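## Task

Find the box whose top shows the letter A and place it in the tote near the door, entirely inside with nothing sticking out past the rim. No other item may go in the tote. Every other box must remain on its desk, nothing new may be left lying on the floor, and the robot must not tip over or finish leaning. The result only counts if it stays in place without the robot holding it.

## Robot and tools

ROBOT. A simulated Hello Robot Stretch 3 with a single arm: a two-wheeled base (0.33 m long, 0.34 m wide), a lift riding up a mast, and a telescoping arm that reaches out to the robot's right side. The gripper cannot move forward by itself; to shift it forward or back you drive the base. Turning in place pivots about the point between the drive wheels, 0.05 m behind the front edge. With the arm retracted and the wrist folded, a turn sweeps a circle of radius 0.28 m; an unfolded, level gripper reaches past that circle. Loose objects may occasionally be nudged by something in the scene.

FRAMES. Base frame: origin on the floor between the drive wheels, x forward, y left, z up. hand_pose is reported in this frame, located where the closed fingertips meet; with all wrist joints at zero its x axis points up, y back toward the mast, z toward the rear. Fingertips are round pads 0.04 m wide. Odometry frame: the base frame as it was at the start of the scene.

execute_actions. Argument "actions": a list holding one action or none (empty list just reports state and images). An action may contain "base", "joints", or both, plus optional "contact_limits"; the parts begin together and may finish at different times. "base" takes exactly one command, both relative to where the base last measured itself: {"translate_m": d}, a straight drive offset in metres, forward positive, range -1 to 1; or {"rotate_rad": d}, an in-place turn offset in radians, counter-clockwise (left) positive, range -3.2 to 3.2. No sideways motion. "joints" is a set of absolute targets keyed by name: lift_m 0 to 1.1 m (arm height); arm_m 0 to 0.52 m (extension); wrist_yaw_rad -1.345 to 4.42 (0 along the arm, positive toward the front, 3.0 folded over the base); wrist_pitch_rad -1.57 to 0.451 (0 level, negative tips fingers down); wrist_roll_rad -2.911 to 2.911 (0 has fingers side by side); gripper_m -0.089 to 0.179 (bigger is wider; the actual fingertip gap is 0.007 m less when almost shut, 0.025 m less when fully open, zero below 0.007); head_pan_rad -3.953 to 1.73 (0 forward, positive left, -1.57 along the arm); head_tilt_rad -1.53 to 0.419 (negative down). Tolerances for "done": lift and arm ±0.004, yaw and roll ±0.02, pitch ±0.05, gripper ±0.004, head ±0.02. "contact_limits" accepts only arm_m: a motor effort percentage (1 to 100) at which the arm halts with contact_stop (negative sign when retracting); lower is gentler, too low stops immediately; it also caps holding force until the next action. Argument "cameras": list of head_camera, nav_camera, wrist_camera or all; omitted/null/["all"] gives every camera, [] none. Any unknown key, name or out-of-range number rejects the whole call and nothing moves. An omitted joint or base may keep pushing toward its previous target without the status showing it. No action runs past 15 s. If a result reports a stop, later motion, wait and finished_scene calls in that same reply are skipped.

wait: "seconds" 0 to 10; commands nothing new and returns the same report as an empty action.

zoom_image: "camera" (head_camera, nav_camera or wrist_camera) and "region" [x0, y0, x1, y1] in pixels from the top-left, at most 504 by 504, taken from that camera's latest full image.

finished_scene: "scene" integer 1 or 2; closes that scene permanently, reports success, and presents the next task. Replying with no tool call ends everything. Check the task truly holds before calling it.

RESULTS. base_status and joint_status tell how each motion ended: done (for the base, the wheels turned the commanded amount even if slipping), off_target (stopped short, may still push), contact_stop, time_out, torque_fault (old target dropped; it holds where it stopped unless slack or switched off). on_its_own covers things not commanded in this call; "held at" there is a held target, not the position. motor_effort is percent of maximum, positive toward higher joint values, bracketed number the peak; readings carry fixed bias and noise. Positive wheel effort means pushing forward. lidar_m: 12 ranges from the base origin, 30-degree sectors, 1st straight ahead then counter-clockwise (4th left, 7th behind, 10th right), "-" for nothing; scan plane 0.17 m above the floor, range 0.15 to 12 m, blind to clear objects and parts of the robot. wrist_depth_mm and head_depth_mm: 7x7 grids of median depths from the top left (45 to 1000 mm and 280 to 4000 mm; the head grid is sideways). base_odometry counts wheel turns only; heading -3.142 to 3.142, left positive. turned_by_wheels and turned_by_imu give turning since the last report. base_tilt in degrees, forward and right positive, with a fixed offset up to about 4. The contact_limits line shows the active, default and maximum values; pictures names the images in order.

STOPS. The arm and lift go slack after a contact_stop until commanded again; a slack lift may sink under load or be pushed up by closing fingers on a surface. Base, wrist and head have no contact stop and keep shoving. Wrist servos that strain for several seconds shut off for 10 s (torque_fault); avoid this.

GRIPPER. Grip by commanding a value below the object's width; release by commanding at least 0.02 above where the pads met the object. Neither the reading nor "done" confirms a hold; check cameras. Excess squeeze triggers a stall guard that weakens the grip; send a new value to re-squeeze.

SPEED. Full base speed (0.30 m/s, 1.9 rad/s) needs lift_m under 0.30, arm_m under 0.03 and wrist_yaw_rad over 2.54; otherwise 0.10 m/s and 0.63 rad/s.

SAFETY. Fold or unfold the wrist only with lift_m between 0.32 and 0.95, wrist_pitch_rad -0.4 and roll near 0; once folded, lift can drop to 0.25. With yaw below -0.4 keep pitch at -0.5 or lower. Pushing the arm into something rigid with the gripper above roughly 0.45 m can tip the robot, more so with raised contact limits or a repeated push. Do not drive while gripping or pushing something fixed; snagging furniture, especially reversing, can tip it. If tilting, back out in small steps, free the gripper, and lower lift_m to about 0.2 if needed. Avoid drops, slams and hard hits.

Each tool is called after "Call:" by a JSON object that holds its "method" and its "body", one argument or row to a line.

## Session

Call:
{"method": "execute_actions", "body": {
  "actions": [
    {"joints":{"head_tilt_rad":-0.5}}
  ]
}}

Scene clock: 0.87 s.
base_odometry: x=+0.000 y=+0.000 heading=+0.000 (m, m, rad; odometry frame)
turned_by_wheels: +0.000 (rad since the last result)
turned_by_imu: +0.000 (rad since the last result)
base_tilt: forward=+0.2 right=-1.5 (deg)
lidar_m: 0.78 0.90 1.63 1.63 1.11 0.95 0.95 1.09 1.78 1.61 0.92 0.78
head_depth_mm: 620 663 713 770 833 913 1013 / 635 679 732 793 864 947 1050 / 652 697 750 815 889 983 1083 / 666 717 772 842 922 1018 1130 / 682 738 794 869 947 1054 1184 / 703 757 823 893 985 1098 1238 / 717 777 845 924 1022 1139 1285
base_status: not commanded
joint_positions: lift_m=+0.366 arm_m=+0.000 wrist_yaw_rad=+3.118 wrist_pitch_rad=-0.554 wrist_roll_rad=+0.016 gripper_m=+0.037 head_pan_rad=+0.019 head_tilt_rad=-0.493
joint_status: all done
motor_effort: left_wheel=-2(2) right_wheel=-1(0) lift_m=+29(29) arm_m=+0(1) wrist_yaw_rad=+0(0) wrist_pitch_rad=+5(5) wrist_roll_rad=+1(0) gripper_m=+1(0) head_pan_rad=-1(1) head_tilt_rad=-2(20) (%)
hand_pose: x=-0.0165 y=+0.0600 z=+0.3499 quat_wxyz=(+0.203, +0.687, +0.184, +0.672) (m; base frame)
wrist_depth_mm: 891 - - - - - - / 939 - - - - - - / 891 927 - 967 907 913 904 / 778 772 749 746 747 760 750 / 647 641 629 645 660 626 626 / 552 547 564 561 - 542 550 / 498 499 - - 472 484 480
pictures: head_camera (sideways: a quarter turn clockwise sets it upright), nav_camera (sideways: a quarter turn counterclockwise sets it upright), wrist_camera
Images, in order (width x height): head_camera 896x504, nav_camera 672x504, wrist_camera 644x364.

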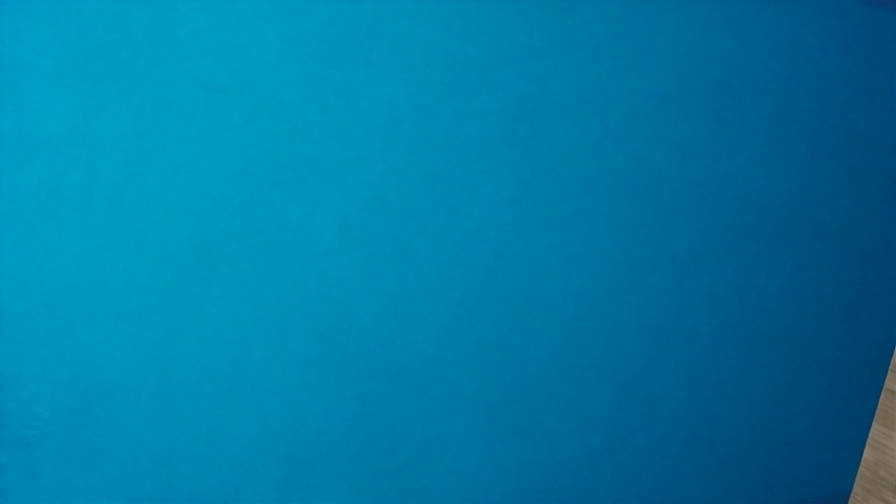

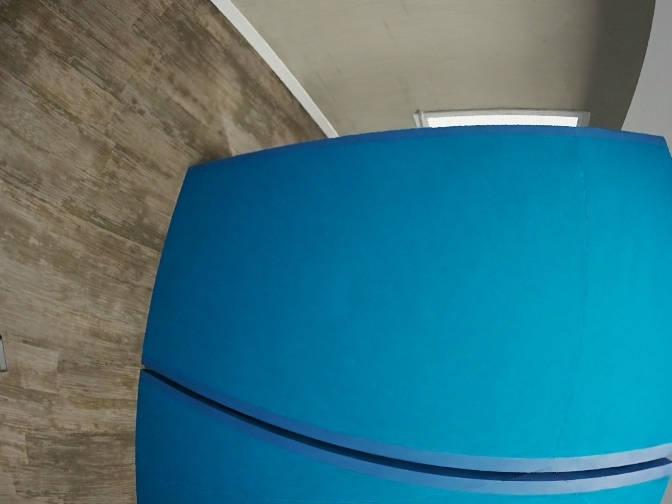

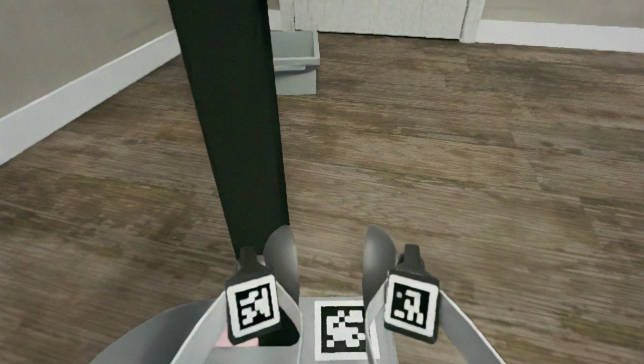

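Call:
{"method": "execute_actions", "body": {
  "actions": [
    {"joints":{"head_pan_rad":-1.75,"head_tilt_rad":-0.35,"lift_m":0.28,"wrist_pitch_rad":-0.4}}
  ],
  "cameras": ["nav_camera","head_camera"]
}}

Scene clock: 5.53 s.
base_odometry: x=+0.000 y=+0.000 heading=+0.000 (m, m, rad; odometry frame)
turned_by_wheels: +0.000 (rad since the last result)
turned_by_imu: +0.001 (rad since the last result)
base_tilt: forward=+0.2 right=-1.5 (deg)
lidar_m: 0.78 0.90 1.63 1.63 1.11 0.95 0.95 1.09 1.78 1.61 0.91 0.78
head_depth_mm: 1823 1902 2009 1900 2280 1998 1587 / 1826 1919 1991 1888 2261 1994 1576 / 1835 1940 2048 1859 2313 1980 1582 / 1867 1954 2049 1846 2330 1969 1566 / 1865 1976 2057 1860 2299 1991 1567 / 1894 1974 2076 1805 2237 1927 1567 / 1879 1965 2068 1805 2182 1940 1554
base_status: not commanded
joint_positions: lift_m=+0.280 arm_m=+0.000 wrist_yaw_rad=+3.118 wrist_pitch_rad=-0.420 wrist_roll_rad=+0.016 gripper_m=+0.037 head_pan_rad=-1.743 head_tilt_rad=-0.359
joint_status: all done
motor_effort: left_wheel=-1(1) right_wheel=-1(0) lift_m=+21(20) arm_m=+1(0) wrist_yaw_rad=+0(0) wrist_pitch_rad=+8(10) wrist_roll_rad=+0(0) gripper_m=+0(0) head_pan_rad=-4(40) head_tilt_rad=+3(17) (%)
hand_pose: x=-0.0160 y=+0.0789 z=+0.2925 quat_wxyz=(+0.157, +0.698, +0.138, +0.684) (m; base frame)
wrist_depth_mm: 881 - - - - - - / 926 - - - - - - / 902 - - - - - - / 784 775 - 772 782 783 739 / 622 634 609 622 637 620 611 / 524 532 525 527 - 523 516 / 449 - - - 436 447 438
pictures: head_camera (sideways: a quarter turn clockwise sets it upright), nav_camera (sideways: a quarter turn counterclockwise sets it upright)
Images, in order (width x height): head_camera 896x504, nav_camera 672x504.

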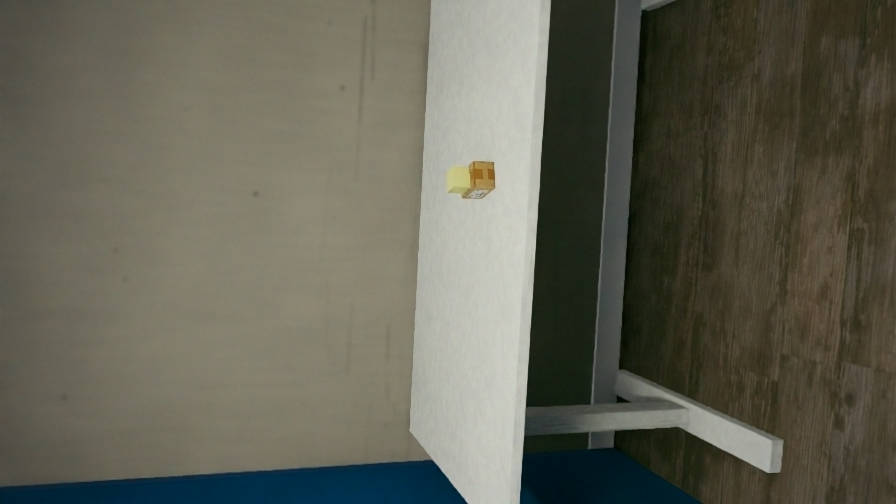

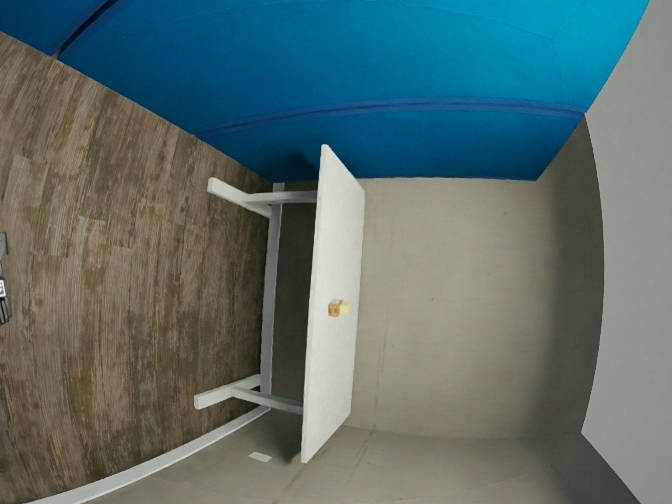

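Call:
{"method": "execute_actions", "body": {
  "actions": [
    {"base":{"rotate_rad":-1.93}}
  ],
  "cameras": []
}}

Call:
{"method": "execute_actions", "body": {
  "actions": [
    {"base":{"translate_m":0.72}}
  ],
  "cameras": []
}}

Call:
{"method": "execute_actions", "body": {
  "actions": [
    {"base":{"rotate_rad":1.76},"joints":{"lift_m":0.92,"head_pan_rad":-1.57,"head_tilt_rad":-0.7}}
  ],
  "cameras": []
}}

Call:
{"method": "execute_actions", "body": {
  "actions": [
    {"joints":{"wrist_yaw_rad":0,"gripper_m":0.13}}
  ]
}}

Scene clock: 17.10 s.
base_odometry: x=+0.000 y=+0.000 heading=-1.930 (m, m, rad; odometry frame)
turned_by_wheels: -1.930 (rad since the last result)
turned_by_imu: -1.957 (rad since the last result)
base_tilt: forward=+0.2 right=-1.5 (deg)
lidar_m: 1.83 1.26 0.84 0.78 0.79 1.00 1.63 1.52 1.02 0.95 0.96 1.21
head_depth_mm: 918 969 1031 1097 1172 1274 1373 / 890 936 994 1063 1134 1224 1324 / 863 913 963 1023 1102 1175 1271 / 826 879 938 996 1061 1130 1220 / 800 845 908 964 1027 1092 1170 / 779 823 884 940 991 1056 1133 / 759 800 859 908 961 1024 1100
base_status: done
joint_positions: lift_m=+0.280 arm_m=+0.000 wrist_yaw_rad=+3.118 wrist_pitch_rad=-0.420 wrist_roll_rad=+0.016 gripper_m=+0.037 head_pan_rad=-1.743 head_tilt_rad=-0.359
joint_status: not commanded
motor_effort: left_wheel=+1(9) right_wheel=-4(8) lift_m=+21(21) arm_m=+0(0) wrist_yaw_rad=+0(0) wrist_pitch_rad=+8(8) wrist_roll_rad=+0(1) gripper_m=-1(1) head_pan_rad=-3(4) head_tilt_rad=+3(2) (%)
hand_pose: x=-0.0160 y=+0.0789 z=+0.2925 quat_wxyz=(+0.157, +0.698, +0.138, +0.684) (m; base frame)
wrist_depth_mm: 676 719 - 744 768 789 826 / 722 738 - 820 822 836 878 / 786 798 - 908 918 882 956 / 800 790 - 780 755 764 756 / 615 628 617 616 644 609 613 / 519 531 528 522 - 522 515 / 448 - - - 430 438 444
pictures: none
No camera images: the call's "cameras" was empty. Leave "cameras" out to get every camera's image.

Scene clock: 21.37 s.
base_odometry: x=-0.253 y=-0.674 heading=-1.930 (m, m, rad; odometry frame)
turned_by_wheels: +0.000 (rad since the last result)
turned_by_imu: +0.008 (rad since the last result)
base_tilt: forward=+0.2 right=-1.5 (deg)
lidar_m: 1.40 1.14 0.92 0.86 0.87 1.11 2.34 1.39 0.94 0.87 0.89 1.12
head_depth_mm: 814 862 938 1001 1078 1146 1247 / 810 852 918 965 1035 1114 1202 / 789 837 880 942 1007 1074 1163 / 771 811 859 913 966 1030 1116 / 749 788 835 882 936 1001 1072 / 733 767 810 855 910 967 1030 / 716 753 791 834 884 933 999
base_status: done
joint_positions: lift_m=+0.280 arm_m=+0.000 wrist_yaw_rad=+3.118 wrist_pitch_rad=-0.420 wrist_roll_rad=+0.016 gripper_m=+0.037 head_pan_rad=-1.743 head_tilt_rad=-0.359
joint_status: not commanded
motor_effort: left_wheel=+1(8) right_wheel=-3(6) lift_m=+21(21) arm_m=+1(1) wrist_yaw_rad=+0(0) wrist_pitch_rad=+8(8) wrist_roll_rad=+0(0) gripper_m=+1(1) head_pan_rad=-4(3) head_tilt_rad=+3(3) (%)
hand_pose: x=-0.0160 y=+0.0789 z=+0.2926 quat_wxyz=(+0.157, +0.698, +0.138, +0.684) (m; base frame)
wrist_depth_mm: 725 778 - 797 844 887 880 / 803 833 - 883 921 926 951 / 844 888 - 937 957 975 - / 819 800 - 776 773 756 771 / 628 621 616 611 645 612 611 / 528 533 528 531 - 524 524 / 442 - - - 431 440 444
pictures: none
No camera images: the call's "cameras" was empty. Leave "cameras" out to get every camera's image.

Scene clock: 28.03 s.
base_odometry: x=-0.253 y=-0.674 heading=-0.170 (m, m, rad; odometry frame)
turned_by_wheels: +1.760 (rad since the last result)
turned_by_imu: +1.789 (rad since the last result)
base_tilt: forward=+0.2 right=-1.5 (deg)
lidar_m: 0.86 0.91 1.34 2.34 1.14 0.89 0.87 0.93 1.11 1.40 1.12 0.87
head_depth_mm: 1178 1301 1236 946 809 - - / 1195 1321 1234 945 1599 - - / 1198 1315 1230 914 1602 - - / 1215 1340 1224 914 1627 1501 - / 1217 1344 1224 930 1624 1513 - / 1228 1365 1215 932 1628 1503 - / 1252 1384 1196 924 1644 1439 1233
base_status: done
joint_positions: lift_m=+0.920 arm_m=+0.000 wrist_yaw_rad=+3.118 wrist_pitch_rad=-0.419 wrist_roll_rad=+0.016 gripper_m=+0.037 head_pan_rad=-1.577 head_tilt_rad=-0.692
joint_status: all done
motor_effort: left_wheel=-5(11) right_wheel=+3(9) lift_m=+36(37) arm_m=+1(0) wrist_yaw_rad=+0(0) wrist_pitch_rad=+8(8) wrist_roll_rad=+0(1) gripper_m=+0(1) head_pan_rad=+2(18) head_tilt_rad=-3(17) (%)
hand_pose: x=-0.0160 y=+0.0790 z=+0.9320 quat_wxyz=(+0.157, +0.699, +0.138, +0.684) (m; base frame)
wrist_depth_mm: 945 - - - - - - / - - - - - - - / - - - - - - - / - - - - - - - / - - - - - - - / - - - - - - - / - - - - - - -
pictures: none
No camera images: the call's "cameras" was empty. Leave "cameras" out to get every camera's image.

Scene clock: 30.60 s.
base_odometry: x=-0.253 y=-0.674 heading=-0.170 (m, m, rad; odometry frame)
turned_by_wheels: +0.000 (rad since the last result)
turned_by_imu: +0.001 (rad since the last result)
base_tilt: forward=+0.3 right=-1.5 (deg)
lidar_m: 0.86 0.91 1.34 2.34 1.14 0.89 0.87 0.93 1.11 1.40 1.13 0.87
head_depth_mm: 1185 1301 1236 942 806 - - / 1192 1312 1224 943 825 - - / 1201 1330 1229 919 815 - - / 1213 1348 1223 912 822 - 1236 / 1224 1351 1207 932 1587 1419 1239 / 1219 1361 1209 927 1605 1429 1233 / 1243 1378 1203 921 1662 1440 1239
base_status: not commanded
joint_positions: lift_m=+0.920 arm_m=+0.000 wrist_yaw_rad=+0.003 wrist_pitch_rad=-0.419 wrist_roll_rad=+0.016 gripper_m=+0.130 head_pan_rad=-1.577 head_tilt_rad=-0.692
joint_status: all done
motor_effort: left_wheel=-5(5) right_wheel=+4(4) lift_m=+36(36) arm_m=+0(0) wrist_yaw_rad=-3(3) wrist_pitch_rad=+8(8) wrist_roll_rad=+0(1) gripper_m=+1(78) head_pan_rad=+2(2) head_tilt_rad=-3(3) (%)
hand_pose: x=-0.0209 y=-0.3694 z=+0.9320 quat_wxyz=(+0.686, +0.147, -0.697, -0.148) (m; base frame)
wrist_depth_mm: 928 - - - - - 980 / 928 - - - - - - / 862 838 828 852 803 836 826 / 653 649 633 626 630 621 615 / 564 527 520 503 497 500 497 / - - - - - - 913 / 937 - - - - - -
pictures: head_camera (sideways: a quarter turn clockwise sets it upright), nav_camera (sideways: a quarter turn counterclockwise sets it upright), wrist_camera
Images, in order (width x height): head_camera 896x504, nav_camera 672x504, wrist_camera 644x364.

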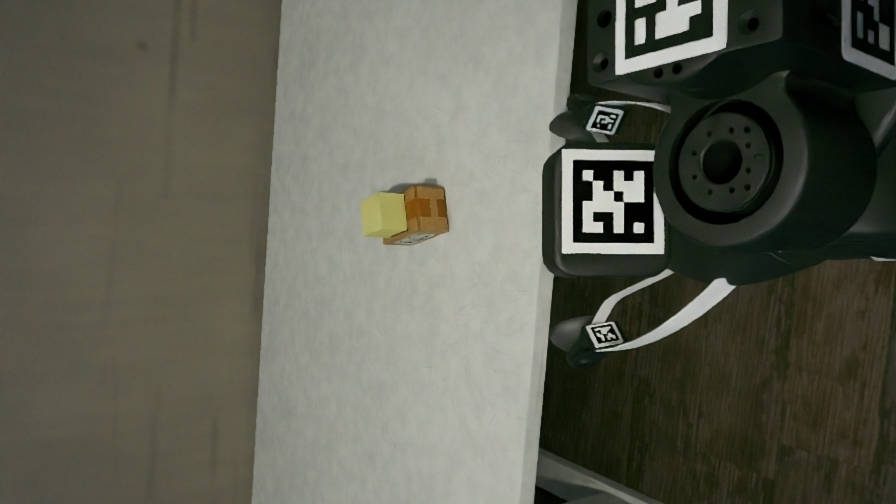

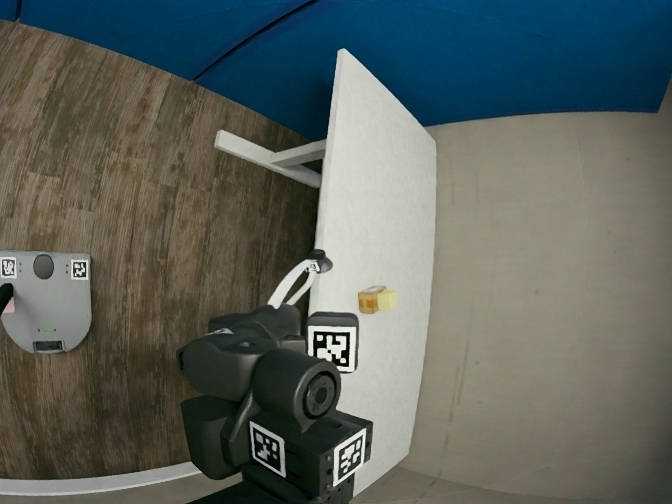

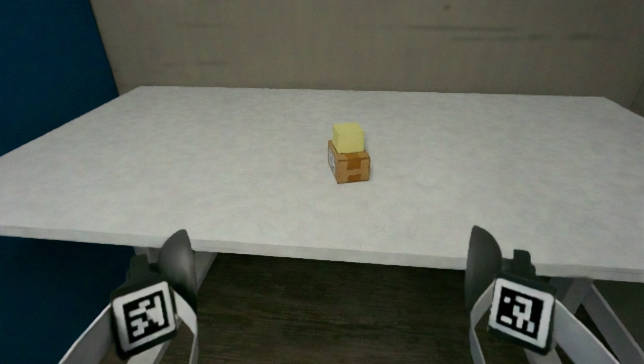

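Call:
{"method": "execute_actions", "body": {
  "actions": [
    {"base":{"translate_m":-0.04},"joints":{"arm_m":0.39,"lift_m":0.80}}
  ],
  "cameras": ["wrist_camera"]
}}

Scene clock: 39.87 s.
base_odometry: x=-0.292 y=-0.667 heading=-0.170 (m, m, rad; odometry frame)
turned_by_wheels: +0.000 (rad since the last result)
turned_by_imu: +0.001 (rad since the last result)
base_tilt: forward=+0.2 right=-1.5 (deg)
lidar_m: 0.90 0.96 1.40 2.35 1.09 0.85 0.83 0.89 1.09 1.39 1.15 0.91
head_depth_mm: 1175 1303 1231 945 - - - / 1185 1312 1297 - 1602 1439 1251 / 1196 1319 1340 878 1586 1442 1244 / 1205 1349 1270 885 1598 1434 1235 / 1222 1345 1214 930 1602 1433 1238 / 1225 1361 1209 925 1615 1440 1232 / 1236 1380 1204 919 1619 1427 1227
base_status: done
joint_positions: lift_m=+0.800 arm_m=+0.390 wrist_yaw_rad=+0.001 wrist_pitch_rad=-0.419 wrist_roll_rad=+0.016 gripper_m=+0.130 head_pan_rad=-1.577 head_tilt_rad=-0.692
joint_status: all done
motor_effort: left_wheel=-5(9) right_wheel=+4(5) lift_m=+21(29) arm_m=+3(3) wrist_yaw_rad=-1(3) wrist_pitch_rad=+8(8) wrist_roll_rad=+1(0) gripper_m=+1(1) head_pan_rad=+3(3) head_tilt_rad=-2(3) (%)
hand_pose: x=-0.0212 y=-0.7588 z=+0.8127 quat_wxyz=(+0.686, +0.147, -0.697, -0.148) (m; base frame)
wrist_depth_mm: 730 720 709 687 667 665 638 / 799 760 745 735 732 689 678 / 528 531 534 526 532 520 519 / 405 404 401 245 394 395 391 / 323 321 324 225 319 319 319 / 269 278 268 215 266 - 263 / 234 224 230 224 230 221 225
pictures: wrist_camera
Images, in order (width x height): wrist_camera 644x364.

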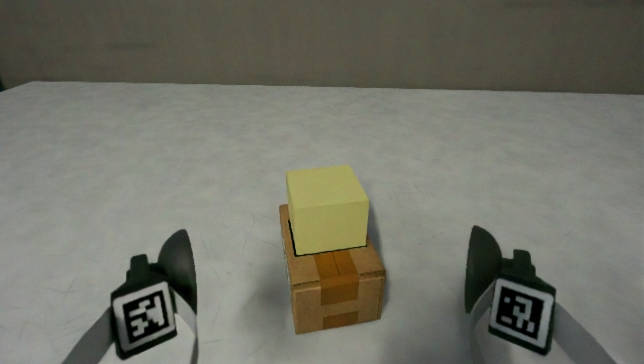

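Call:
{"method": "execute_actions", "body": {
  "actions": [
    {"joints":{"arm_m":0.465,"lift_m":0.783}}
  ],
  "cameras": ["wrist_camera"]
}}

Call:
{"method": "execute_actions", "body": {
  "actions": [
    {"joints":{"gripper_m":0.02}}
  ],
  "cameras": ["wrist_camera"]
}}

Call:
{"method": "execute_actions", "body": {
  "actions": [
    {"joints":{"lift_m":0.83}}
  ],
  "cameras": ["wrist_camera"]
}}

Call:
{"method": "execute_actions", "body": {
  "actions": [
    {"base":{"translate_m":-0.16}}
  ],
  "cameras": ["head_camera"]
}}

Scene clock: 49.67 s.
base_odometry: x=-0.292 y=-0.667 heading=-0.170 (m, m, rad; odometry frame)
turned_by_wheels: +0.000 (rad since the last result)
turned_by_imu: +0.001 (rad since the last result)
base_tilt: forward=+0.2 right=-1.5 (deg)
lidar_m: 0.90 0.96 1.40 2.34 1.09 0.85 0.83 0.89 1.09 1.40 1.16 0.92
head_depth_mm: 1177 1297 1243 944 817 - - / 1191 1321 1297 - 1613 1440 1245 / 1197 1313 1353 894 1587 1444 1243 / 1214 1331 1277 887 1591 1440 1247 / 1218 1350 1216 933 1620 1436 1246 / 1228 1367 1207 927 1627 1431 1224 / 1242 1381 1207 923 1628 1438 1239
base_status: not commanded
joint_positions: lift_m=+0.783 arm_m=+0.465 wrist_yaw_rad=+0.001 wrist_pitch_rad=-0.419 wrist_roll_rad=+0.016 gripper_m=+0.130 head_pan_rad=-1.577 head_tilt_rad=-0.692
joint_status: all done
motor_effort: left_wheel=-5(5) right_wheel=+4(3) lift_m=+21(21) arm_m=+4(3) wrist_yaw_rad=-2(2) wrist_pitch_rad=+7(8) wrist_roll_rad=+0(0) gripper_m=+0(1) head_pan_rad=+1(3) head_tilt_rad=-3(3) (%)
hand_pose: x=-0.0212 y=-0.8339 z=+0.7957 quat_wxyz=(+0.686, +0.147, -0.697, -0.148) (m; base frame)
wrist_depth_mm: 670 665 634 609 612 596 573 / 708 682 680 668 639 630 620 / 492 482 494 483 485 479 476 / 375 369 367 363 364 363 362 / 297 294 292 161 292 292 294 / 247 255 242 141 236 - 242 / 215 206 207 152 205 204 209
pictures: wrist_camera
Images, in order (width x height): wrist_camera 644x364.

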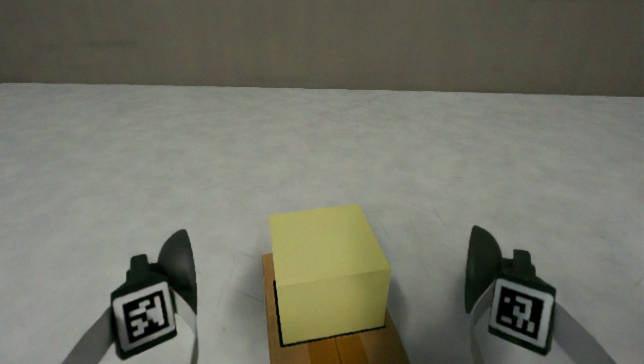

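Scene clock: 51.27 s.
base_odometry: x=-0.292 y=-0.667 heading=-0.170 (m, m, rad; odometry frame)
turned_by_wheels: +0.000 (rad since the last result)
turned_by_imu: +0.000 (rad since the last result)
base_tilt: forward=+0.2 right=-1.5 (deg)
lidar_m: 0.90 0.95 1.41 2.34 1.09 0.85 0.83 0.89 1.09 1.39 1.15 0.91
head_depth_mm: 1180 1302 1238 942 820 - - / 1190 1312 1287 - 1617 1451 1243 / 1200 1332 1353 890 1585 1434 1251 / 1197 1338 1271 904 1572 1442 1244 / 1216 1349 1213 930 1597 1431 1235 / 1225 1364 1207 924 1602 1430 1235 / 1240 1376 1205 919 1601 1424 1234
base_status: not commanded
joint_positions: lift_m=+0.783 arm_m=+0.465 wrist_yaw_rad=+0.001 wrist_pitch_rad=-0.419 wrist_roll_rad=+0.016 gripper_m=+0.021 head_pan_rad=-1.577 head_tilt_rad=-0.692
joint_status: all done
motor_effort: left_wheel=-5(5) right_wheel=+3(4) lift_m=+21(22) arm_m=+3(3) wrist_yaw_rad=-1(2) wrist_pitch_rad=+8(7) wrist_roll_rad=+0(0) gripper_m=-13(89) head_pan_rad=+2(2) head_tilt_rad=-2(3) (%)
hand_pose: x=-0.0212 y=-0.8339 z=+0.7957 quat_wxyz=(+0.686, +0.147, -0.697, -0.148) (m; base frame)
wrist_depth_mm: 665 655 649 626 606 593 582 / 699 698 660 659 648 639 618 / 492 490 490 485 487 484 469 / 368 371 368 361 364 359 361 / 298 296 303 158 300 290 290 / 248 247 - 138 142 241 241 / 212 211 199 148 198 208 209
pictures: wrist_camera
Images, in order (width x height): wrist_camera 644x364.

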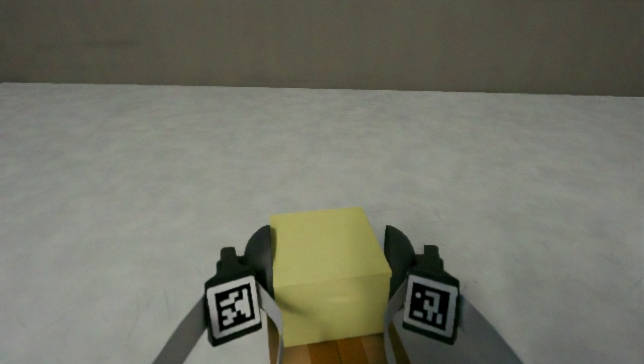

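Scene clock: 52.53 s.
base_odometry: x=-0.292 y=-0.667 heading=-0.170 (m, m, rad; odometry frame)
turned_by_wheels: +0.000 (rad since the last result)
turned_by_imu: +0.000 (rad since the last result)
base_tilt: forward=+0.3 right=-1.5 (deg)
lidar_m: 0.90 0.96 1.40 2.35 1.09 0.85 0.83 0.89 1.09 1.39 1.16 0.91
head_depth_mm: 1181 1291 1246 991 - - 1239 / 1195 1314 1347 906 1594 1444 1242 / 1197 1319 - 921 1597 1448 1241 / 1204 1333 1279 903 1584 1440 1237 / 1224 1346 1215 924 1613 1440 1234 / 1222 1358 1210 924 1615 1435 1232 / 1241 1366 1197 922 1618 1428 1237
base_status: not commanded
joint_positions: lift_m=+0.830 arm_m=+0.465 wrist_yaw_rad=+0.001 wrist_pitch_rad=-0.419 wrist_roll_rad=+0.016 gripper_m=+0.021 head_pan_rad=-1.577 head_tilt_rad=-0.692
joint_status: all done
motor_effort: left_wheel=-6(4) right_wheel=+4(4) lift_m=+37(35) arm_m=+3(3) wrist_yaw_rad=-1(2) wrist_pitch_rad=+8(8) wrist_roll_rad=+0(0) gripper_m=-13(13) head_pan_rad=+2(3) head_tilt_rad=-3(3) (%)
hand_pose: x=-0.0212 y=-0.8339 z=+0.8420 quat_wxyz=(+0.686, +0.147, -0.697, -0.148) (m; base frame)
wrist_depth_mm: 662 660 640 621 612 589 579 / 718 709 682 675 658 649 627 / 610 595 611 601 591 599 597 / 462 456 449 450 455 451 450 / 368 365 374 159 374 359 361 / 307 304 - 137 141 302 297 / 261 262 250 152 252 259 257
pictures: wrist_camera
Images, in order (width x height): wrist_camera 644x364.

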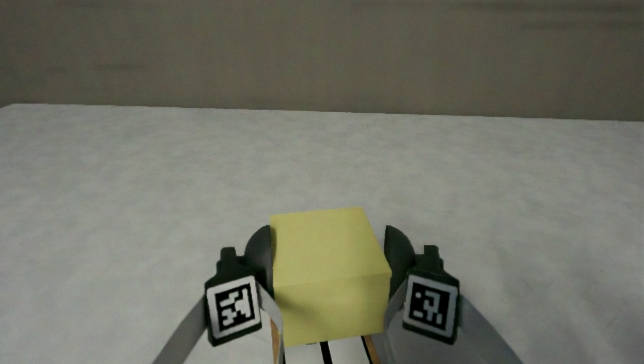

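Scene clock: 55.37 s.
base_odometry: x=-0.450 y=-0.640 heading=-0.170 (m, m, rad; odometry frame)
turned_by_wheels: +0.000 (rad since the last result)
turned_by_imu: +0.000 (rad since the last result)
base_tilt: forward=+0.2 right=-1.5 (deg)
lidar_m: 1.06 1.13 1.64 2.00 0.89 0.69 0.68 0.72 1.01 1.38 1.24 1.07
head_depth_mm: 1168 1291 1232 990 - - 1229 / 1183 1302 1351 911 1580 1449 1249 / 1191 1312 - 923 1587 1448 1234 / 1196 1327 1274 905 1569 1439 1229 / 1206 1336 1215 931 1579 1443 1236 / 1209 1336 1208 903 1617 1434 1238 / 1218 1358 1210 920 1607 1427 1223
base_status: done
joint_positions: lift_m=+0.830 arm_m=+0.465 wrist_yaw_rad=+0.001 wrist_pitch_rad=-0.419 wrist_roll_rad=+0.016 gripper_m=+0.021 head_pan_rad=-1.577 head_tilt_rad=-0.692
joint_status: not commanded
motor_effort: left_wheel=-4(8) right_wheel=+4(6) lift_m=+37(37) arm_m=+3(3) wrist_yaw_rad=-1(1) wrist_pitch_rad=+7(8) wrist_roll_rad=+0(0) gripper_m=-13(13) head_pan_rad=+3(2) head_tilt_rad=-3(2) (%)
hand_pose: x=-0.0212 y=-0.8339 z=+0.8420 quat_wxyz=(+0.686, +0.147, -0.697, -0.148) (m; base frame)
wrist_depth_mm: 669 647 618 615 591 588 565 / 710 686 678 662 651 628 610 / 607 616 604 598 593 581 595 / 454 460 458 458 455 449 449 / 367 365 371 158 379 360 356 / 304 302 - 137 142 300 301 / 208 229 253 151 253 257 259
pictures: head_camera (sideways: a quarter turn clockwise sets it upright)
Images, in order (width x height): head_camera 896x504.

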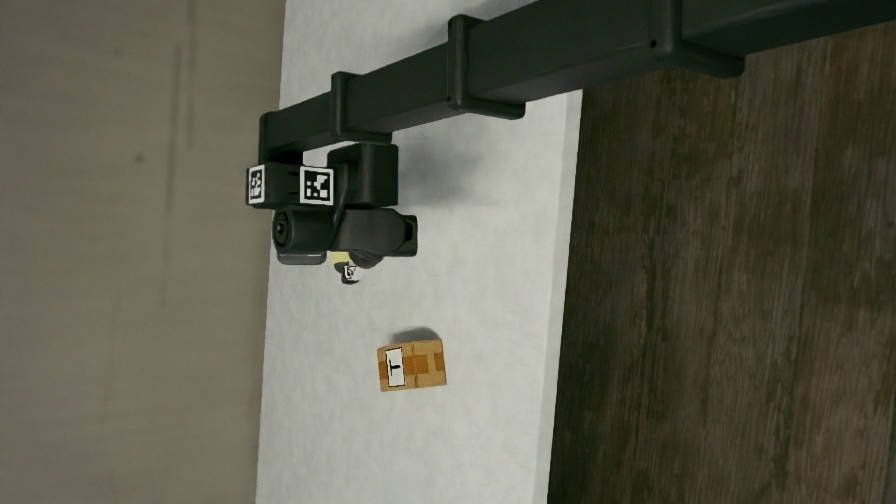

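Call:
{"method": "execute_actions", "body": {
  "actions": [
    {"joints":{"lift_m":0.736}}
  ],
  "cameras": []
}}

Call:
{"method": "execute_actions", "body": {
  "actions": [
    {"joints":{"gripper_m":0.09}}
  ],
  "cameras": []
}}

Call:
{"method": "execute_actions", "body": {
  "actions": [
    {"joints":{"lift_m":0.83}}
  ],
  "cameras": []
}}

Call:
{"method": "execute_actions", "body": {
  "actions": [
    {"joints":{"arm_m":0,"wrist_yaw_rad":3.0,"gripper_m":0.03,"head_pan_rad":-0.3},"base":{"rotate_rad":1.4}}
  ],
  "cameras": []
}}

Call:
{"method": "execute_actions", "body": {
  "actions": [
    {"joints":{"lift_m":0.28},"base":{"translate_m":0.5}}
  ],
  "cameras": []
}}

Call:
{"method": "execute_actions", "body": {
  "actions": [
    {"base":{"translate_m":1}}
  ],
  "cameras": ["nav_camera"]
}}

Scene clock: 67.80 s.
base_odometry: x=-0.450 y=-0.640 heading=-0.170 (m, m, rad; odometry frame)
turned_by_wheels: +0.000 (rad since the last result)
turned_by_imu: +0.001 (rad since the last result)
base_tilt: forward=+0.2 right=-1.5 (deg)
lidar_m: 1.05 1.13 1.65 2.00 0.89 0.69 0.68 0.72 1.01 1.38 1.24 1.07
head_depth_mm: 1162 1292 1245 942 827 1392 - / 1169 1300 1234 971 - 1428 1224 / 1190 1321 1286 873 1592 1438 1247 / 1197 1324 1227 870 1572 1437 1240 / 1208 1333 1218 924 1578 1436 1237 / 1212 1352 1206 910 1612 1424 1241 / 1218 1350 1210 920 1616 1427 1225
base_status: not commanded
joint_positions: lift_m=+0.736 arm_m=+0.465 wrist_yaw_rad=+0.001 wrist_pitch_rad=-0.419 wrist_roll_rad=+0.016 gripper_m=+0.021 head_pan_rad=-1.577 head_tilt_rad=-0.692
joint_status: all done
motor_effort: left_wheel=-4(4) right_wheel=+3(3) lift_m=+21(34) arm_m=+3(3) wrist_yaw_rad=-1(1) wrist_pitch_rad=+8(8) wrist_roll_rad=+0(0) gripper_m=-13(14) head_pan_rad=+3(2) head_tilt_rad=-2(2) (%)
hand_pose: x=-0.0212 y=-0.8339 z=+0.7487 quat_wxyz=(+0.686, +0.147, -0.697, -0.148) (m; base frame)
wrist_depth_mm: 656 639 612 610 586 576 553 / 568 565 553 552 554 536 542 / 375 370 364 370 366 365 362 / 275 280 278 277 277 275 274 / 174 223 228 158 231 220 220 / 168 188 - 137 141 184 183 / 155 160 156 151 154 158 157
pictures: none
No camera images: the call's "cameras" was empty. Leave "cameras" out to get every camera's image.

Scene clock: 69.00 s.
base_odometry: x=-0.450 y=-0.640 heading=-0.170 (m, m, rad; odometry frame)
turned_by_wheels: +0.000 (rad since the last result)
turned_by_imu: +0.000 (rad since the last result)
base_tilt: forward=+0.2 right=-1.5 (deg)
lidar_m: 1.06 1.13 1.64 2.00 0.89 0.69 0.68 0.72 1.01 1.38 1.24 1.07
head_depth_mm: 1180 1294 1238 942 831 1393 - / 1176 1302 1240 976 - 1424 1216 / 1186 1307 1276 876 1586 1445 1235 / 1197 1333 1226 872 1573 1431 1239 / 1197 1341 1215 924 1576 1431 1238 / 1207 1347 1210 912 1628 1431 1239 / 1230 1355 1210 920 1626 1432 1228
base_status: not commanded
joint_positions: lift_m=+0.736 arm_m=+0.465 wrist_yaw_rad=+0.001 wrist_pitch_rad=-0.419 wrist_roll_rad=+0.016 gripper_m=+0.090 head_pan_rad=-1.577 head_tilt_rad=-0.692
joint_status: all done
motor_effort: left_wheel=-4(4) right_wheel=+4(3) lift_m=+22(22) arm_m=+3(3) wrist_yaw_rad=-2(1) wrist_pitch_rad=+8(7) wrist_roll_rad=+0(0) gripper_m=-1(80) head_pan_rad=+3(3) head_tilt_rad=-3(3) (%)
hand_pose: x=-0.0212 y=-0.8339 z=+0.7487 quat_wxyz=(+0.686, +0.147, -0.697, -0.148) (m; base frame)
wrist_depth_mm: 653 641 632 626 597 570 570 / 566 551 547 545 543 540 532 / 373 376 372 368 367 366 363 / 273 282 278 278 277 271 275 / 173 223 223 165 226 222 220 / 170 187 186 142 179 187 184 / 156 160 156 152 159 154 158
pictures: none
No camera images: the call's "cameras" was empty. Leave "cameras" out to get every camera's image.

Scene clock: 70.70 s.
base_odometry: x=-0.450 y=-0.640 heading=-0.170 (m, m, rad; odometry frame)
turned_by_wheels: +0.000 (rad since the last result)
turned_by_imu: +0.000 (rad since the last result)
base_tilt: forward=+0.2 right=-1.5 (deg)
lidar_m: 1.05 1.13 1.65 2.01 0.89 0.69 0.68 0.72 1.01 1.38 1.24 1.07
head_depth_mm: 1163 1289 1233 994 - - 1227 / 1172 1305 1351 913 1581 1439 1244 / 1183 1307 - 923 1598 1439 1238 / 1202 1318 1278 906 1602 1433 1239 / 1210 1335 1225 928 1581 1424 1234 / 1213 1346 1216 911 1607 1436 1224 / 1222 1354 1209 925 1615 1427 1226
base_status: not commanded
joint_positions: lift_m=+0.830 arm_m=+0.465 wrist_yaw_rad=+0.001 wrist_pitch_rad=-0.419 wrist_roll_rad=+0.016 gripper_m=+0.090 head_pan_rad=-1.577 head_tilt_rad=-0.692
joint_status: all done
motor_effort: left_wheel=-4(5) right_wheel=+3(3) lift_m=+37(38) arm_m=+3(3) wrist_yaw_rad=-1(1) wrist_pitch_rad=+8(8) wrist_roll_rad=+0(0) gripper_m=+1(1) head_pan_rad=+3(3) head_tilt_rad=-3(3) (%)
hand_pose: x=-0.0212 y=-0.8339 z=+0.8420 quat_wxyz=(+0.686, +0.147, -0.697, -0.148) (m; base frame)
wrist_depth_mm: 652 639 631 609 594 583 575 / 720 681 672 654 634 630 607 / 619 614 602 599 591 596 591 / 458 461 459 452 451 450 446 / 366 366 375 363 375 367 357 / 305 304 304 305 302 305 301 / 207 221 253 220 260 252 259
pictures: none
No camera images: the call's "cameras" was empty. Leave "cameras" out to get every camera's image.

Scene clock: 75.30 s.
base_odometry: x=-0.450 y=-0.640 heading=+1.230 (m, m, rad; odometry frame)
turned_by_wheels: +1.400 (rad since the last result)
turned_by_imu: +1.423 (rad since the last result)
base_tilt: forward=+0.2 right=-1.5 (deg)
lidar_m: 2.36 1.05 0.72 0.67 0.69 0.89 1.38 1.25 1.12 1.05 1.08 1.39
head_depth_mm: 1481 1556 1638 1742 1729 1448 1245 / 2429 2735 2709 2007 1715 1444 1247 / 2320 2609 2764 2126 1708 1436 1237 / 2225 2494 2682 2102 1700 1440 1240 / 2158 2411 2584 2107 1706 1445 1240 / 2086 2278 2473 2099 1705 1426 1233 / 1985 2185 2393 2070 1681 1422 1228
base_status: done
joint_positions: lift_m=+0.830 arm_m=+0.001 wrist_yaw_rad=+2.998 wrist_pitch_rad=-0.419 wrist_roll_rad=+0.016 gripper_m=+0.030 head_pan_rad=-0.307 head_tilt_rad=-0.692
joint_status: all done
motor_effort: left_wheel=-4(10) right_wheel=+4(10) lift_m=+36(37) arm_m=-2(3) wrist_yaw_rad=+3(4) wrist_pitch_rad=+8(7) wrist_roll_rad=-1(0) gripper_m=-1(83) head_pan_rad=+3(44) head_tilt_rad=-3(2) (%)
hand_pose: x=+0.0109 y=+0.0764 z=+0.8420 quat_wxyz=(+0.198, +0.706, +0.096, +0.674) (m; base frame)
wrist_depth_mm: 572 - 649 655 709 742 778 / 605 - 681 714 765 813 880 / 660 - 743 773 839 891 961 / 712 746 791 833 894 971 - / 754 796 874 907 - - - / 832 887 - - - - - / 885 931 - - - - -
pictures: none
No camera images: the call's "cameras" was empty. Leave "cameras" out to get every camera's image.

Scene clock: 81.80 s.
base_odometry: x=-0.283 y=-0.169 heading=+1.229 (m, m, rad; odometry frame)
turned_by_wheels: +0.000 (rad since the last result)
turned_by_imu: +0.006 (rad since the last result)
base_tilt: forward=+0.2 right=-1.5 (deg)
lidar_m: 1.86 1.11 0.76 0.72 0.73 0.94 1.49 1.57 1.08 1.02 1.03 1.33
head_depth_mm: 1972 2219 2490 2165 1720 1448 1248 / 1902 2122 2415 2128 1721 1445 1236 / 1817 2041 2306 2110 1722 1442 1239 / 1758 1942 2201 2096 1722 1438 1235 / 1691 1873 2094 2081 1702 1430 1232 / 1608 1782 1993 2118 1685 1428 1229 / 1565 1715 1910 2037 1695 1428 1222
base_status: done
joint_positions: lift_m=+0.280 arm_m=+0.001 wrist_yaw_rad=+2.998 wrist_pitch_rad=-0.419 wrist_roll_rad=+0.016 gripper_m=+0.030 head_pan_rad=-0.307 head_tilt_rad=-0.692
joint_status: all done
motor_effort: left_wheel=-4(13) right_wheel=+3(9) lift_m=+22(28) arm_m=-2(2) wrist_yaw_rad=+2(3) wrist_pitch_rad=+8(8) wrist_roll_rad=+0(0) gripper_m=+1(0) head_pan_rad=+2(2) head_tilt_rad=-2(3) (%)
hand_pose: x=+0.0108 y=+0.0764 z=+0.2927 quat_wxyz=(+0.197, +0.706, +0.096, +0.674) (m; base frame)
wrist_depth_mm: 598 - 652 692 744 791 832 / 635 - 728 776 785 838 911 / 693 - 782 798 827 875 950 / 704 738 778 763 775 755 768 / 629 625 634 657 632 622 605 / 522 522 - 532 533 520 510 / 450 473 - - 432 441 443
pictures: none
No camera images: the call's "cameras" was empty. Leave "cameras" out to get every camera's image.

Scene clock: 86.80 s.
base_odometry: x=+0.052 y=+0.773 heading=+1.229 (m, m, rad; odometry frame)
turned_by_wheels: +0.000 (rad since the last result)
turned_by_imu: +0.010 (rad since the last result)
base_tilt: forward=+0.2 right=-1.5 (deg)
lidar_m: 0.87 0.89 0.84 0.79 0.81 1.05 2.46 1.43 1.00 0.94 1.37 0.93
head_depth_mm: 906 1017 1165 1352 1594 1452 1246 / 866 972 1103 1280 1513 1448 1246 / 820 923 1044 1195 1420 1443 1232 / 787 880 984 1116 1304 1430 1237 / 761 846 941 1070 1227 1390 1233 / 737 811 905 1022 1174 1335 1232 / 712 784 872 975 1113 1293 1229
base_status: done
joint_positions: lift_m=+0.280 arm_m=+0.001 wrist_yaw_rad=+2.998 wrist_pitch_rad=-0.419 wrist_roll_rad=+0.016 gripper_m=+0.030 head_pan_rad=-0.307 head_tilt_rad=-0.692
joint_status: not commanded
motor_effort: left_wheel=-5(9) right_wheel=+4(10) lift_m=+21(22) arm_m=-2(2) wrist_yaw_rad=+2(3) wrist_pitch_rad=+8(8) wrist_roll_rad=+0(0) gripper_m=+0(0) head_pan_rad=+2(2) head_tilt_rad=-2(3) (%)
hand_pose: x=+0.0108 y=+0.0765 z=+0.2927 quat_wxyz=(+0.197, +0.706, +0.096, +0.674) (m; base frame)
wrist_depth_mm: 668 - 736 759 798 841 884 / 712 - 775 831 872 906 897 / 774 - 837 881 921 957 910 / 781 780 769 797 770 777 745 / 635 632 637 644 494 571 490 / 527 535 - 524 390 511 483 / 454 485 - - 431 331 421
pictures: nav_camera (sideways: a quarter turn counterclockwise sets it upright)
Images, in order (width x height): nav_camera 672x504.

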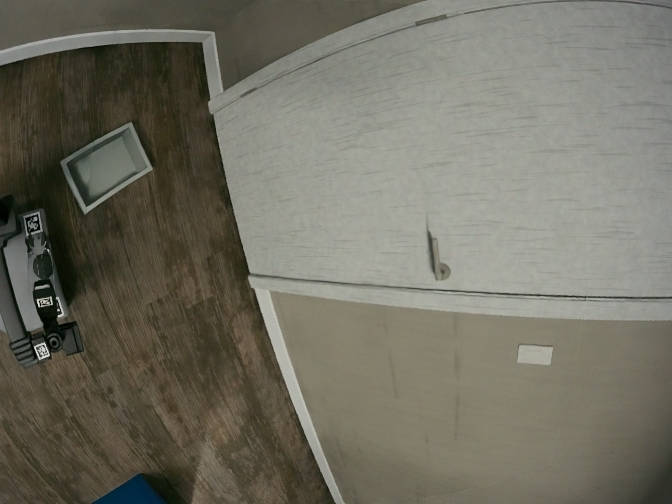

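Call:
{"method": "execute_actions", "body": {
  "actions": [
    {"base":{"rotate_rad":-1.05}}
  ],
  "cameras": []
}}

Call:
{"method": "execute_actions", "body": {
  "actions": [
    {"base":{"translate_m":0.9}}
  ],
  "cameras": []
}}

Call:
{"method": "execute_actions", "body": {
  "actions": [
    {"base":{"rotate_rad":-0.42},"joints":{"head_tilt_rad":-0.45}}
  ],
  "cameras": ["nav_camera"]
}}

Scene clock: 97.60 s.
base_odometry: x=+0.052 y=+0.773 heading=+0.179 (m, m, rad; odometry frame)
turned_by_wheels: -1.050 (rad since the last result)
turned_by_imu: -1.064 (rad since the last result)
base_tilt: forward=+0.2 right=-1.5 (deg)
lidar_m: 1.37 0.93 0.87 0.89 0.84 0.79 0.81 1.05 2.42 1.44 1.00 0.94
head_depth_mm: 776 846 942 1063 1233 1382 1239 / 3007 3255 1009 1104 1251 1412 1236 / 3472 3783 2780 2143 1673 1430 1242 / 3488 3798 2737 2109 1704 1441 1245 / 3357 3546 2747 2087 1716 1435 1228 / 2395 2572 2543 2095 1696 1429 1234 / 1910 2007 2077 2042 1699 1424 1224
base_status: done
joint_positions: lift_m=+0.280 arm_m=+0.001 wrist_yaw_rad=+2.998 wrist_pitch_rad=-0.419 wrist_roll_rad=+0.016 gripper_m=+0.030 head_pan_rad=-0.307 head_tilt_rad=-0.692
joint_status: not commanded
motor_effort: left_wheel=+1(8) right_wheel=-4(10) lift_m=+22(21) arm_m=-2(2) wrist_yaw_rad=+2(2) wrist_pitch_rad=+8(7) wrist_roll_rad=+0(0) gripper_m=+0(0) head_pan_rad=+1(2) head_tilt_rad=-3(2) (%)
hand_pose: x=+0.0108 y=+0.0765 z=+0.2927 quat_wxyz=(+0.197, +0.706, +0.096, +0.674) (m; base frame)
wrist_depth_mm: 716 - 942 879 776 766 694 / 748 - - 935 884 814 745 / 736 - - 965 931 849 797 / 715 778 635 716 793 771 767 / 634 635 629 629 622 624 611 / 521 485 - 533 547 522 513 / 451 468 - - 429 446 444
pictures: none
No camera images: the call's "cameras" was empty. Leave "cameras" out to get every camera's image.

Scene clock: 102.30 s.
base_odometry: x=+0.938 y=+0.934 heading=+0.180 (m, m, rad; odometry frame)
turned_by_wheels: +0.000 (rad since the last result)
turned_by_imu: +0.010 (rad since the last result)
base_tilt: forward=+0.2 right=-1.5 (deg)
lidar_m: 0.76 0.53 0.50 0.51 0.63 1.57 1.63 2.13 0.71 0.48 0.62 2.61
head_depth_mm: 2692 2932 2780 2153 1711 1447 1245 / 2756 3013 2776 2131 1720 1449 1237 / 2710 3063 2778 2127 1715 1452 1243 / 2704 3030 2768 2108 1704 1445 1247 / 1748 1948 2107 2025 1697 1435 1236 / 1308 1354 1492 1594 1610 1431 1230 / 1024 1081 1140 1196 1249 1308 1210
base_status: done
joint_positions: lift_m=+0.280 arm_m=+0.001 wrist_yaw_rad=+2.998 wrist_pitch_rad=-0.419 wrist_roll_rad=+0.016 gripper_m=+0.030 head_pan_rad=-0.307 head_tilt_rad=-0.692
joint_status: not commanded
motor_effort: left_wheel=+0(10) right_wheel=-3(5) lift_m=+21(22) arm_m=-2(1) wrist_yaw_rad=+2(2) wrist_pitch_rad=+8(8) wrist_roll_rad=+0(0) gripper_m=+0(1) head_pan_rad=+4(3) head_tilt_rad=-2(3) (%)
hand_pose: x=+0.0108 y=+0.0765 z=+0.2927 quat_wxyz=(+0.197, +0.706, +0.096, +0.674) (m; base frame)
wrist_depth_mm: 668 - 553 513 475 442 415 / 730 - 589 562 510 472 435 / 821 - 654 605 557 500 468 / 812 783 687 637 572 542 505 / 626 634 646 652 612 571 523 / 525 531 - 531 536 513 513 / 445 476 - - 439 446 437
pictures: none
No camera images: the call's "cameras" was empty. Leave "cameras" out to get every camera's image.

Scene clock: 103.60 s.
base_odometry: x=+0.938 y=+0.934 heading=-0.240 (m, m, rad; odometry frame)
turned_by_wheels: -0.420 (rad since the last result)
turned_by_imu: -0.426 (rad since the last result)
base_tilt: forward=+0.3 right=-1.5 (deg)
lidar_m: 1.69 0.68 0.51 0.50 0.52 0.71 1.59 1.68 2.36 0.48 0.48 0.69
head_depth_mm: 3036 3205 3553 3240 2299 1717 900 / 2967 3158 3398 3175 2275 1772 1444 / 2896 3058 3394 3211 2262 1778 1435 / 2844 2987 3381 3239 2273 1757 1437 / 2811 2907 3098 3006 2242 1729 1439 / 2734 2872 3084 3140 2240 1747 1429 / 2624 2822 2985 3115 2238 1746 1417
base_status: done
joint_positions: lift_m=+0.280 arm_m=+0.001 wrist_yaw_rad=+2.998 wrist_pitch_rad=-0.419 wrist_roll_rad=+0.016 gripper_m=+0.030 head_pan_rad=-0.307 head_tilt_rad=-0.458
joint_status: all done
motor_effort: left_wheel=+1(8) right_wheel=-3(8) lift_m=+22(22) arm_m=-1(2) wrist_yaw_rad=+2(2) wrist_pitch_rad=+8(7) wrist_roll_rad=+0(0) gripper_m=+0(0) head_pan_rad=+2(3) head_tilt_rad=+2(19) (%)
hand_pose: x=+0.0108 y=+0.0765 z=+0.2927 quat_wxyz=(+0.197, +0.706, +0.096, +0.674) (m; base frame)
wrist_depth_mm: 458 - 493 485 515 510 520 / 485 - 517 526 538 553 578 / 511 - 562 575 582 610 636 / 557 585 615 612 650 645 683 / 593 597 631 650 624 620 611 / 514 520 - 532 533 511 512 / 455 480 - - 429 447 445
pictures: nav_camera (sideways: a quarter turn counterclockwise sets it upright)
Images, in order (width x height): nav_camera 672x504.

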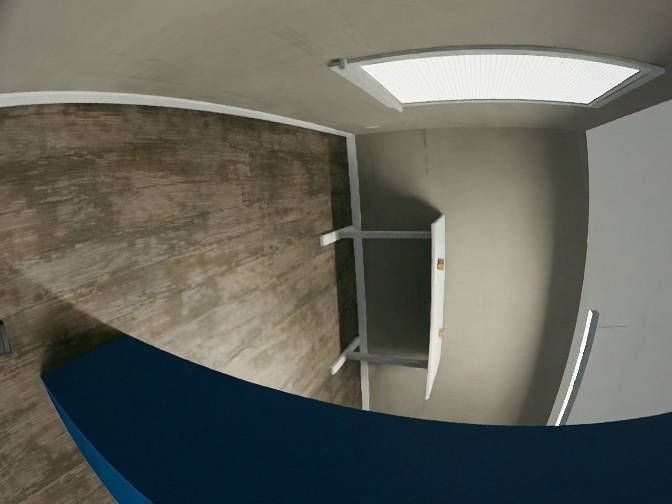

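Call:
{"method": "execute_actions", "body": {
  "actions": [
    {"base":{"translate_m":0.7}}
  ],
  "cameras": []
}}

Call:
{"method": "execute_actions", "body": {
  "actions": [
    {"base":{"rotate_rad":-0.6},"joints":{"head_pan_rad":0.45,"head_tilt_rad":-0.55}}
  ],
  "cameras": []
}}

Call:
{"method": "execute_actions", "body": {
  "actions": [
    {"base":{"translate_m":1}}
  ],
  "cameras": ["nav_camera","head_camera"]
}}

Scene clock: 115.90 s.
base_odometry: x=+1.618 y=+0.767 heading=-0.240 (m, m, rad; odometry frame)
turned_by_wheels: +0.000 (rad since the last result)
turned_by_imu: +0.008 (rad since the last result)
base_tilt: forward=+0.2 right=-1.5 (deg)
lidar_m: 1.55 0.63 0.48 0.47 0.49 0.70 2.24 0.67 0.51 0.50 3.14 2.07
head_depth_mm: 2411 2513 2761 2939 2302 1779 1450 / 2291 2429 2645 2877 2290 1763 1451 / 2259 2410 2578 2771 2274 1780 1445 / 2199 2371 2069 2698 2280 1762 1443 / 2115 2303 2448 2647 2261 1745 1441 / 2101 2221 2380 2548 2211 1744 1431 / 2047 2200 2306 2464 2217 1745 1422
base_status: done
joint_positions: lift_m=+0.280 arm_m=+0.001 wrist_yaw_rad=+2.998 wrist_pitch_rad=-0.419 wrist_roll_rad=+0.016 gripper_m=+0.030 head_pan_rad=-0.307 head_tilt_rad=-0.457
joint_status: not commanded
motor_effort: left_wheel=+1(10) right_wheel=-3(7) lift_m=+21(22) arm_m=-2(2) wrist_yaw_rad=+2(2) wrist_pitch_rad=+7(8) wrist_roll_rad=+0(1) gripper_m=+0(1) head_pan_rad=+3(3) head_tilt_rad=+2(2) (%)
hand_pose: x=+0.0107 y=+0.0765 z=+0.2927 quat_wxyz=(+0.197, +0.706, +0.096, +0.674) (m; base frame)
wrist_depth_mm: 429 - 456 462 469 491 493 / 465 - 485 500 507 528 541 / 508 - 527 541 562 569 575 / 555 566 583 587 609 621 635 / 591 580 604 608 627 616 597 / 524 528 - 532 533 514 519 / 448 476 - - 436 444 438
pictures: none
No camera images: the call's "cameras" was empty. Leave "cameras" out to get every camera's image.

Scene clock: 117.37 s.
base_odometry: x=+1.618 y=+0.767 heading=-0.840 (m, m, rad; odometry frame)
turned_by_wheels: -0.600 (rad since the last result)
turned_by_imu: -0.608 (rad since the last result)
base_tilt: forward=+0.2 right=-1.5 (deg)
lidar_m: 2.58 2.06 0.69 0.49 0.47 0.48 0.65 1.58 0.72 0.51 0.50 3.14
head_depth_mm: 2192 2305 2650 2690 2028 1640 1360 / 2163 2280 2603 2707 2025 1625 1352 / 2128 2279 2467 2556 2022 1614 1354 / 2170 2299 2527 2681 2015 1616 1357 / 2129 2271 2506 2630 2000 1611 1350 / 2100 2255 2445 2624 2009 1600 1347 / 2072 2227 2402 2357 1982 1594 1327
base_status: done
joint_positions: lift_m=+0.280 arm_m=+0.001 wrist_yaw_rad=+2.998 wrist_pitch_rad=-0.419 wrist_roll_rad=+0.016 gripper_m=+0.030 head_pan_rad=+0.443 head_tilt_rad=-0.544
joint_status: all done
motor_effort: left_wheel=+1(7) right_wheel=-4(8) lift_m=+22(22) arm_m=-2(2) wrist_yaw_rad=+2(2) wrist_pitch_rad=+7(7) wrist_roll_rad=+0(0) gripper_m=+0(0) head_pan_rad=+3(38) head_tilt_rad=-2(8) (%)
hand_pose: x=+0.0107 y=+0.0765 z=+0.2927 quat_wxyz=(+0.197, +0.706, +0.096, +0.674) (m; base frame)
wrist_depth_mm: 363 - 492 579 732 970 - / 385 - 524 628 782 - - / 402 - 553 684 863 - - / 424 470 600 701 772 770 788 / 448 489 637 658 619 609 610 / 460 502 - 521 531 509 521 / 456 484 - - 433 441 443
pictures: none
No camera images: the call's "cameras" was empty. Leave "cameras" out to get every camera's image.

Scene clock: 122.37 s.
base_odometry: x=+2.285 y=+0.023 heading=-0.840 (m, m, rad; odometry frame)
turned_by_wheels: +0.000 (rad since the last result)
turned_by_imu: +0.011 (rad since the last result)
base_tilt: forward=+0.2 right=-1.5 (deg)
lidar_m: 1.64 1.16 1.43 1.03 0.99 1.02 1.38 0.95 1.28 1.32 2.16 1.65
head_depth_mm: 1421 1534 1072 1875 1958 1623 1358 / 1402 1523 1072 1850 1955 1616 1356 / 1400 1497 989 1817 1927 1605 1355 / 1396 1486 982 1812 1942 1614 1351 / 1363 1480 1044 1724 1812 1559 1325 / 1355 1461 1028 1741 1903 1616 1338 / 1353 1453 1540 1743 1863 1576 1336
base_status: done
joint_positions: lift_m=+0.280 arm_m=+0.001 wrist_yaw_rad=+2.998 wrist_pitch_rad=-0.419 wrist_roll_rad=+0.016 gripper_m=+0.030 head_pan_rad=+0.443 head_tilt_rad=-0.544
joint_status: not commanded
motor_effort: left_wheel=+0(9) right_wheel=-2(6) lift_m=+21(22) arm_m=-1(2) wrist_yaw_rad=+2(2) wrist_pitch_rad=+8(7) wrist_roll_rad=+0(0) gripper_m=+1(0) head_pan_rad=+4(3) head_tilt_rad=-2(2) (%)
hand_pose: x=+0.0107 y=+0.0765 z=+0.2927 quat_wxyz=(+0.197, +0.706, +0.096, +0.674) (m; base frame)
wrist_depth_mm: 731 - - - - - - / 786 - - - - - - / 820 - - - - - - / 772 778 787 780 760 757 727 / 638 632 629 642 619 622 606 / 529 528 - 527 535 510 508 / 450 479 - - 436 440 439
pictures: head_camera (sideways: a quarter turn clockwise sets it upright), nav_camera (sideways: a quarter turn counterclockwise sets it upright)
Images, in order (width x height): head_camera 896x504, nav_camera 672x504.

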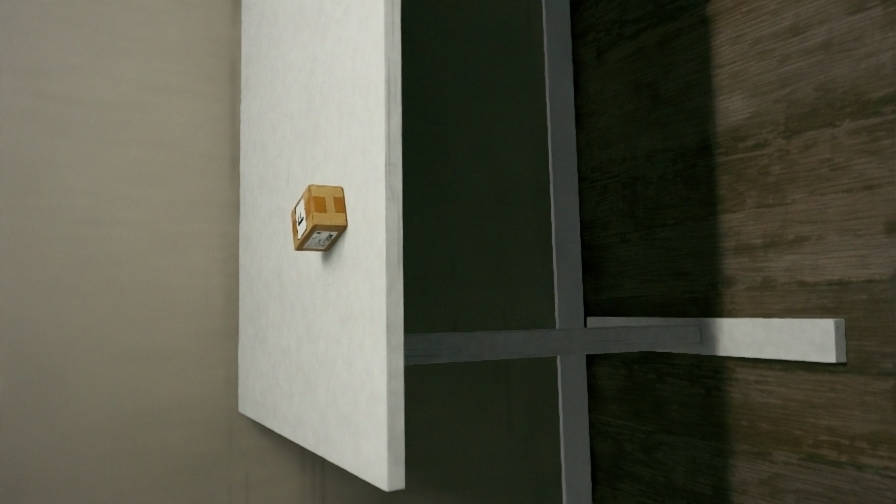

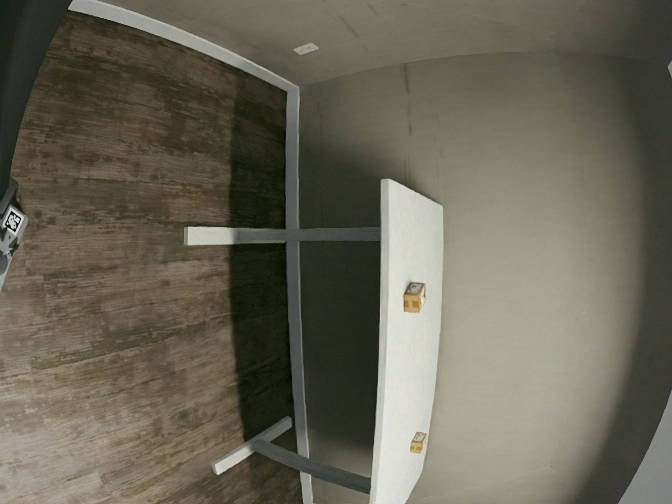

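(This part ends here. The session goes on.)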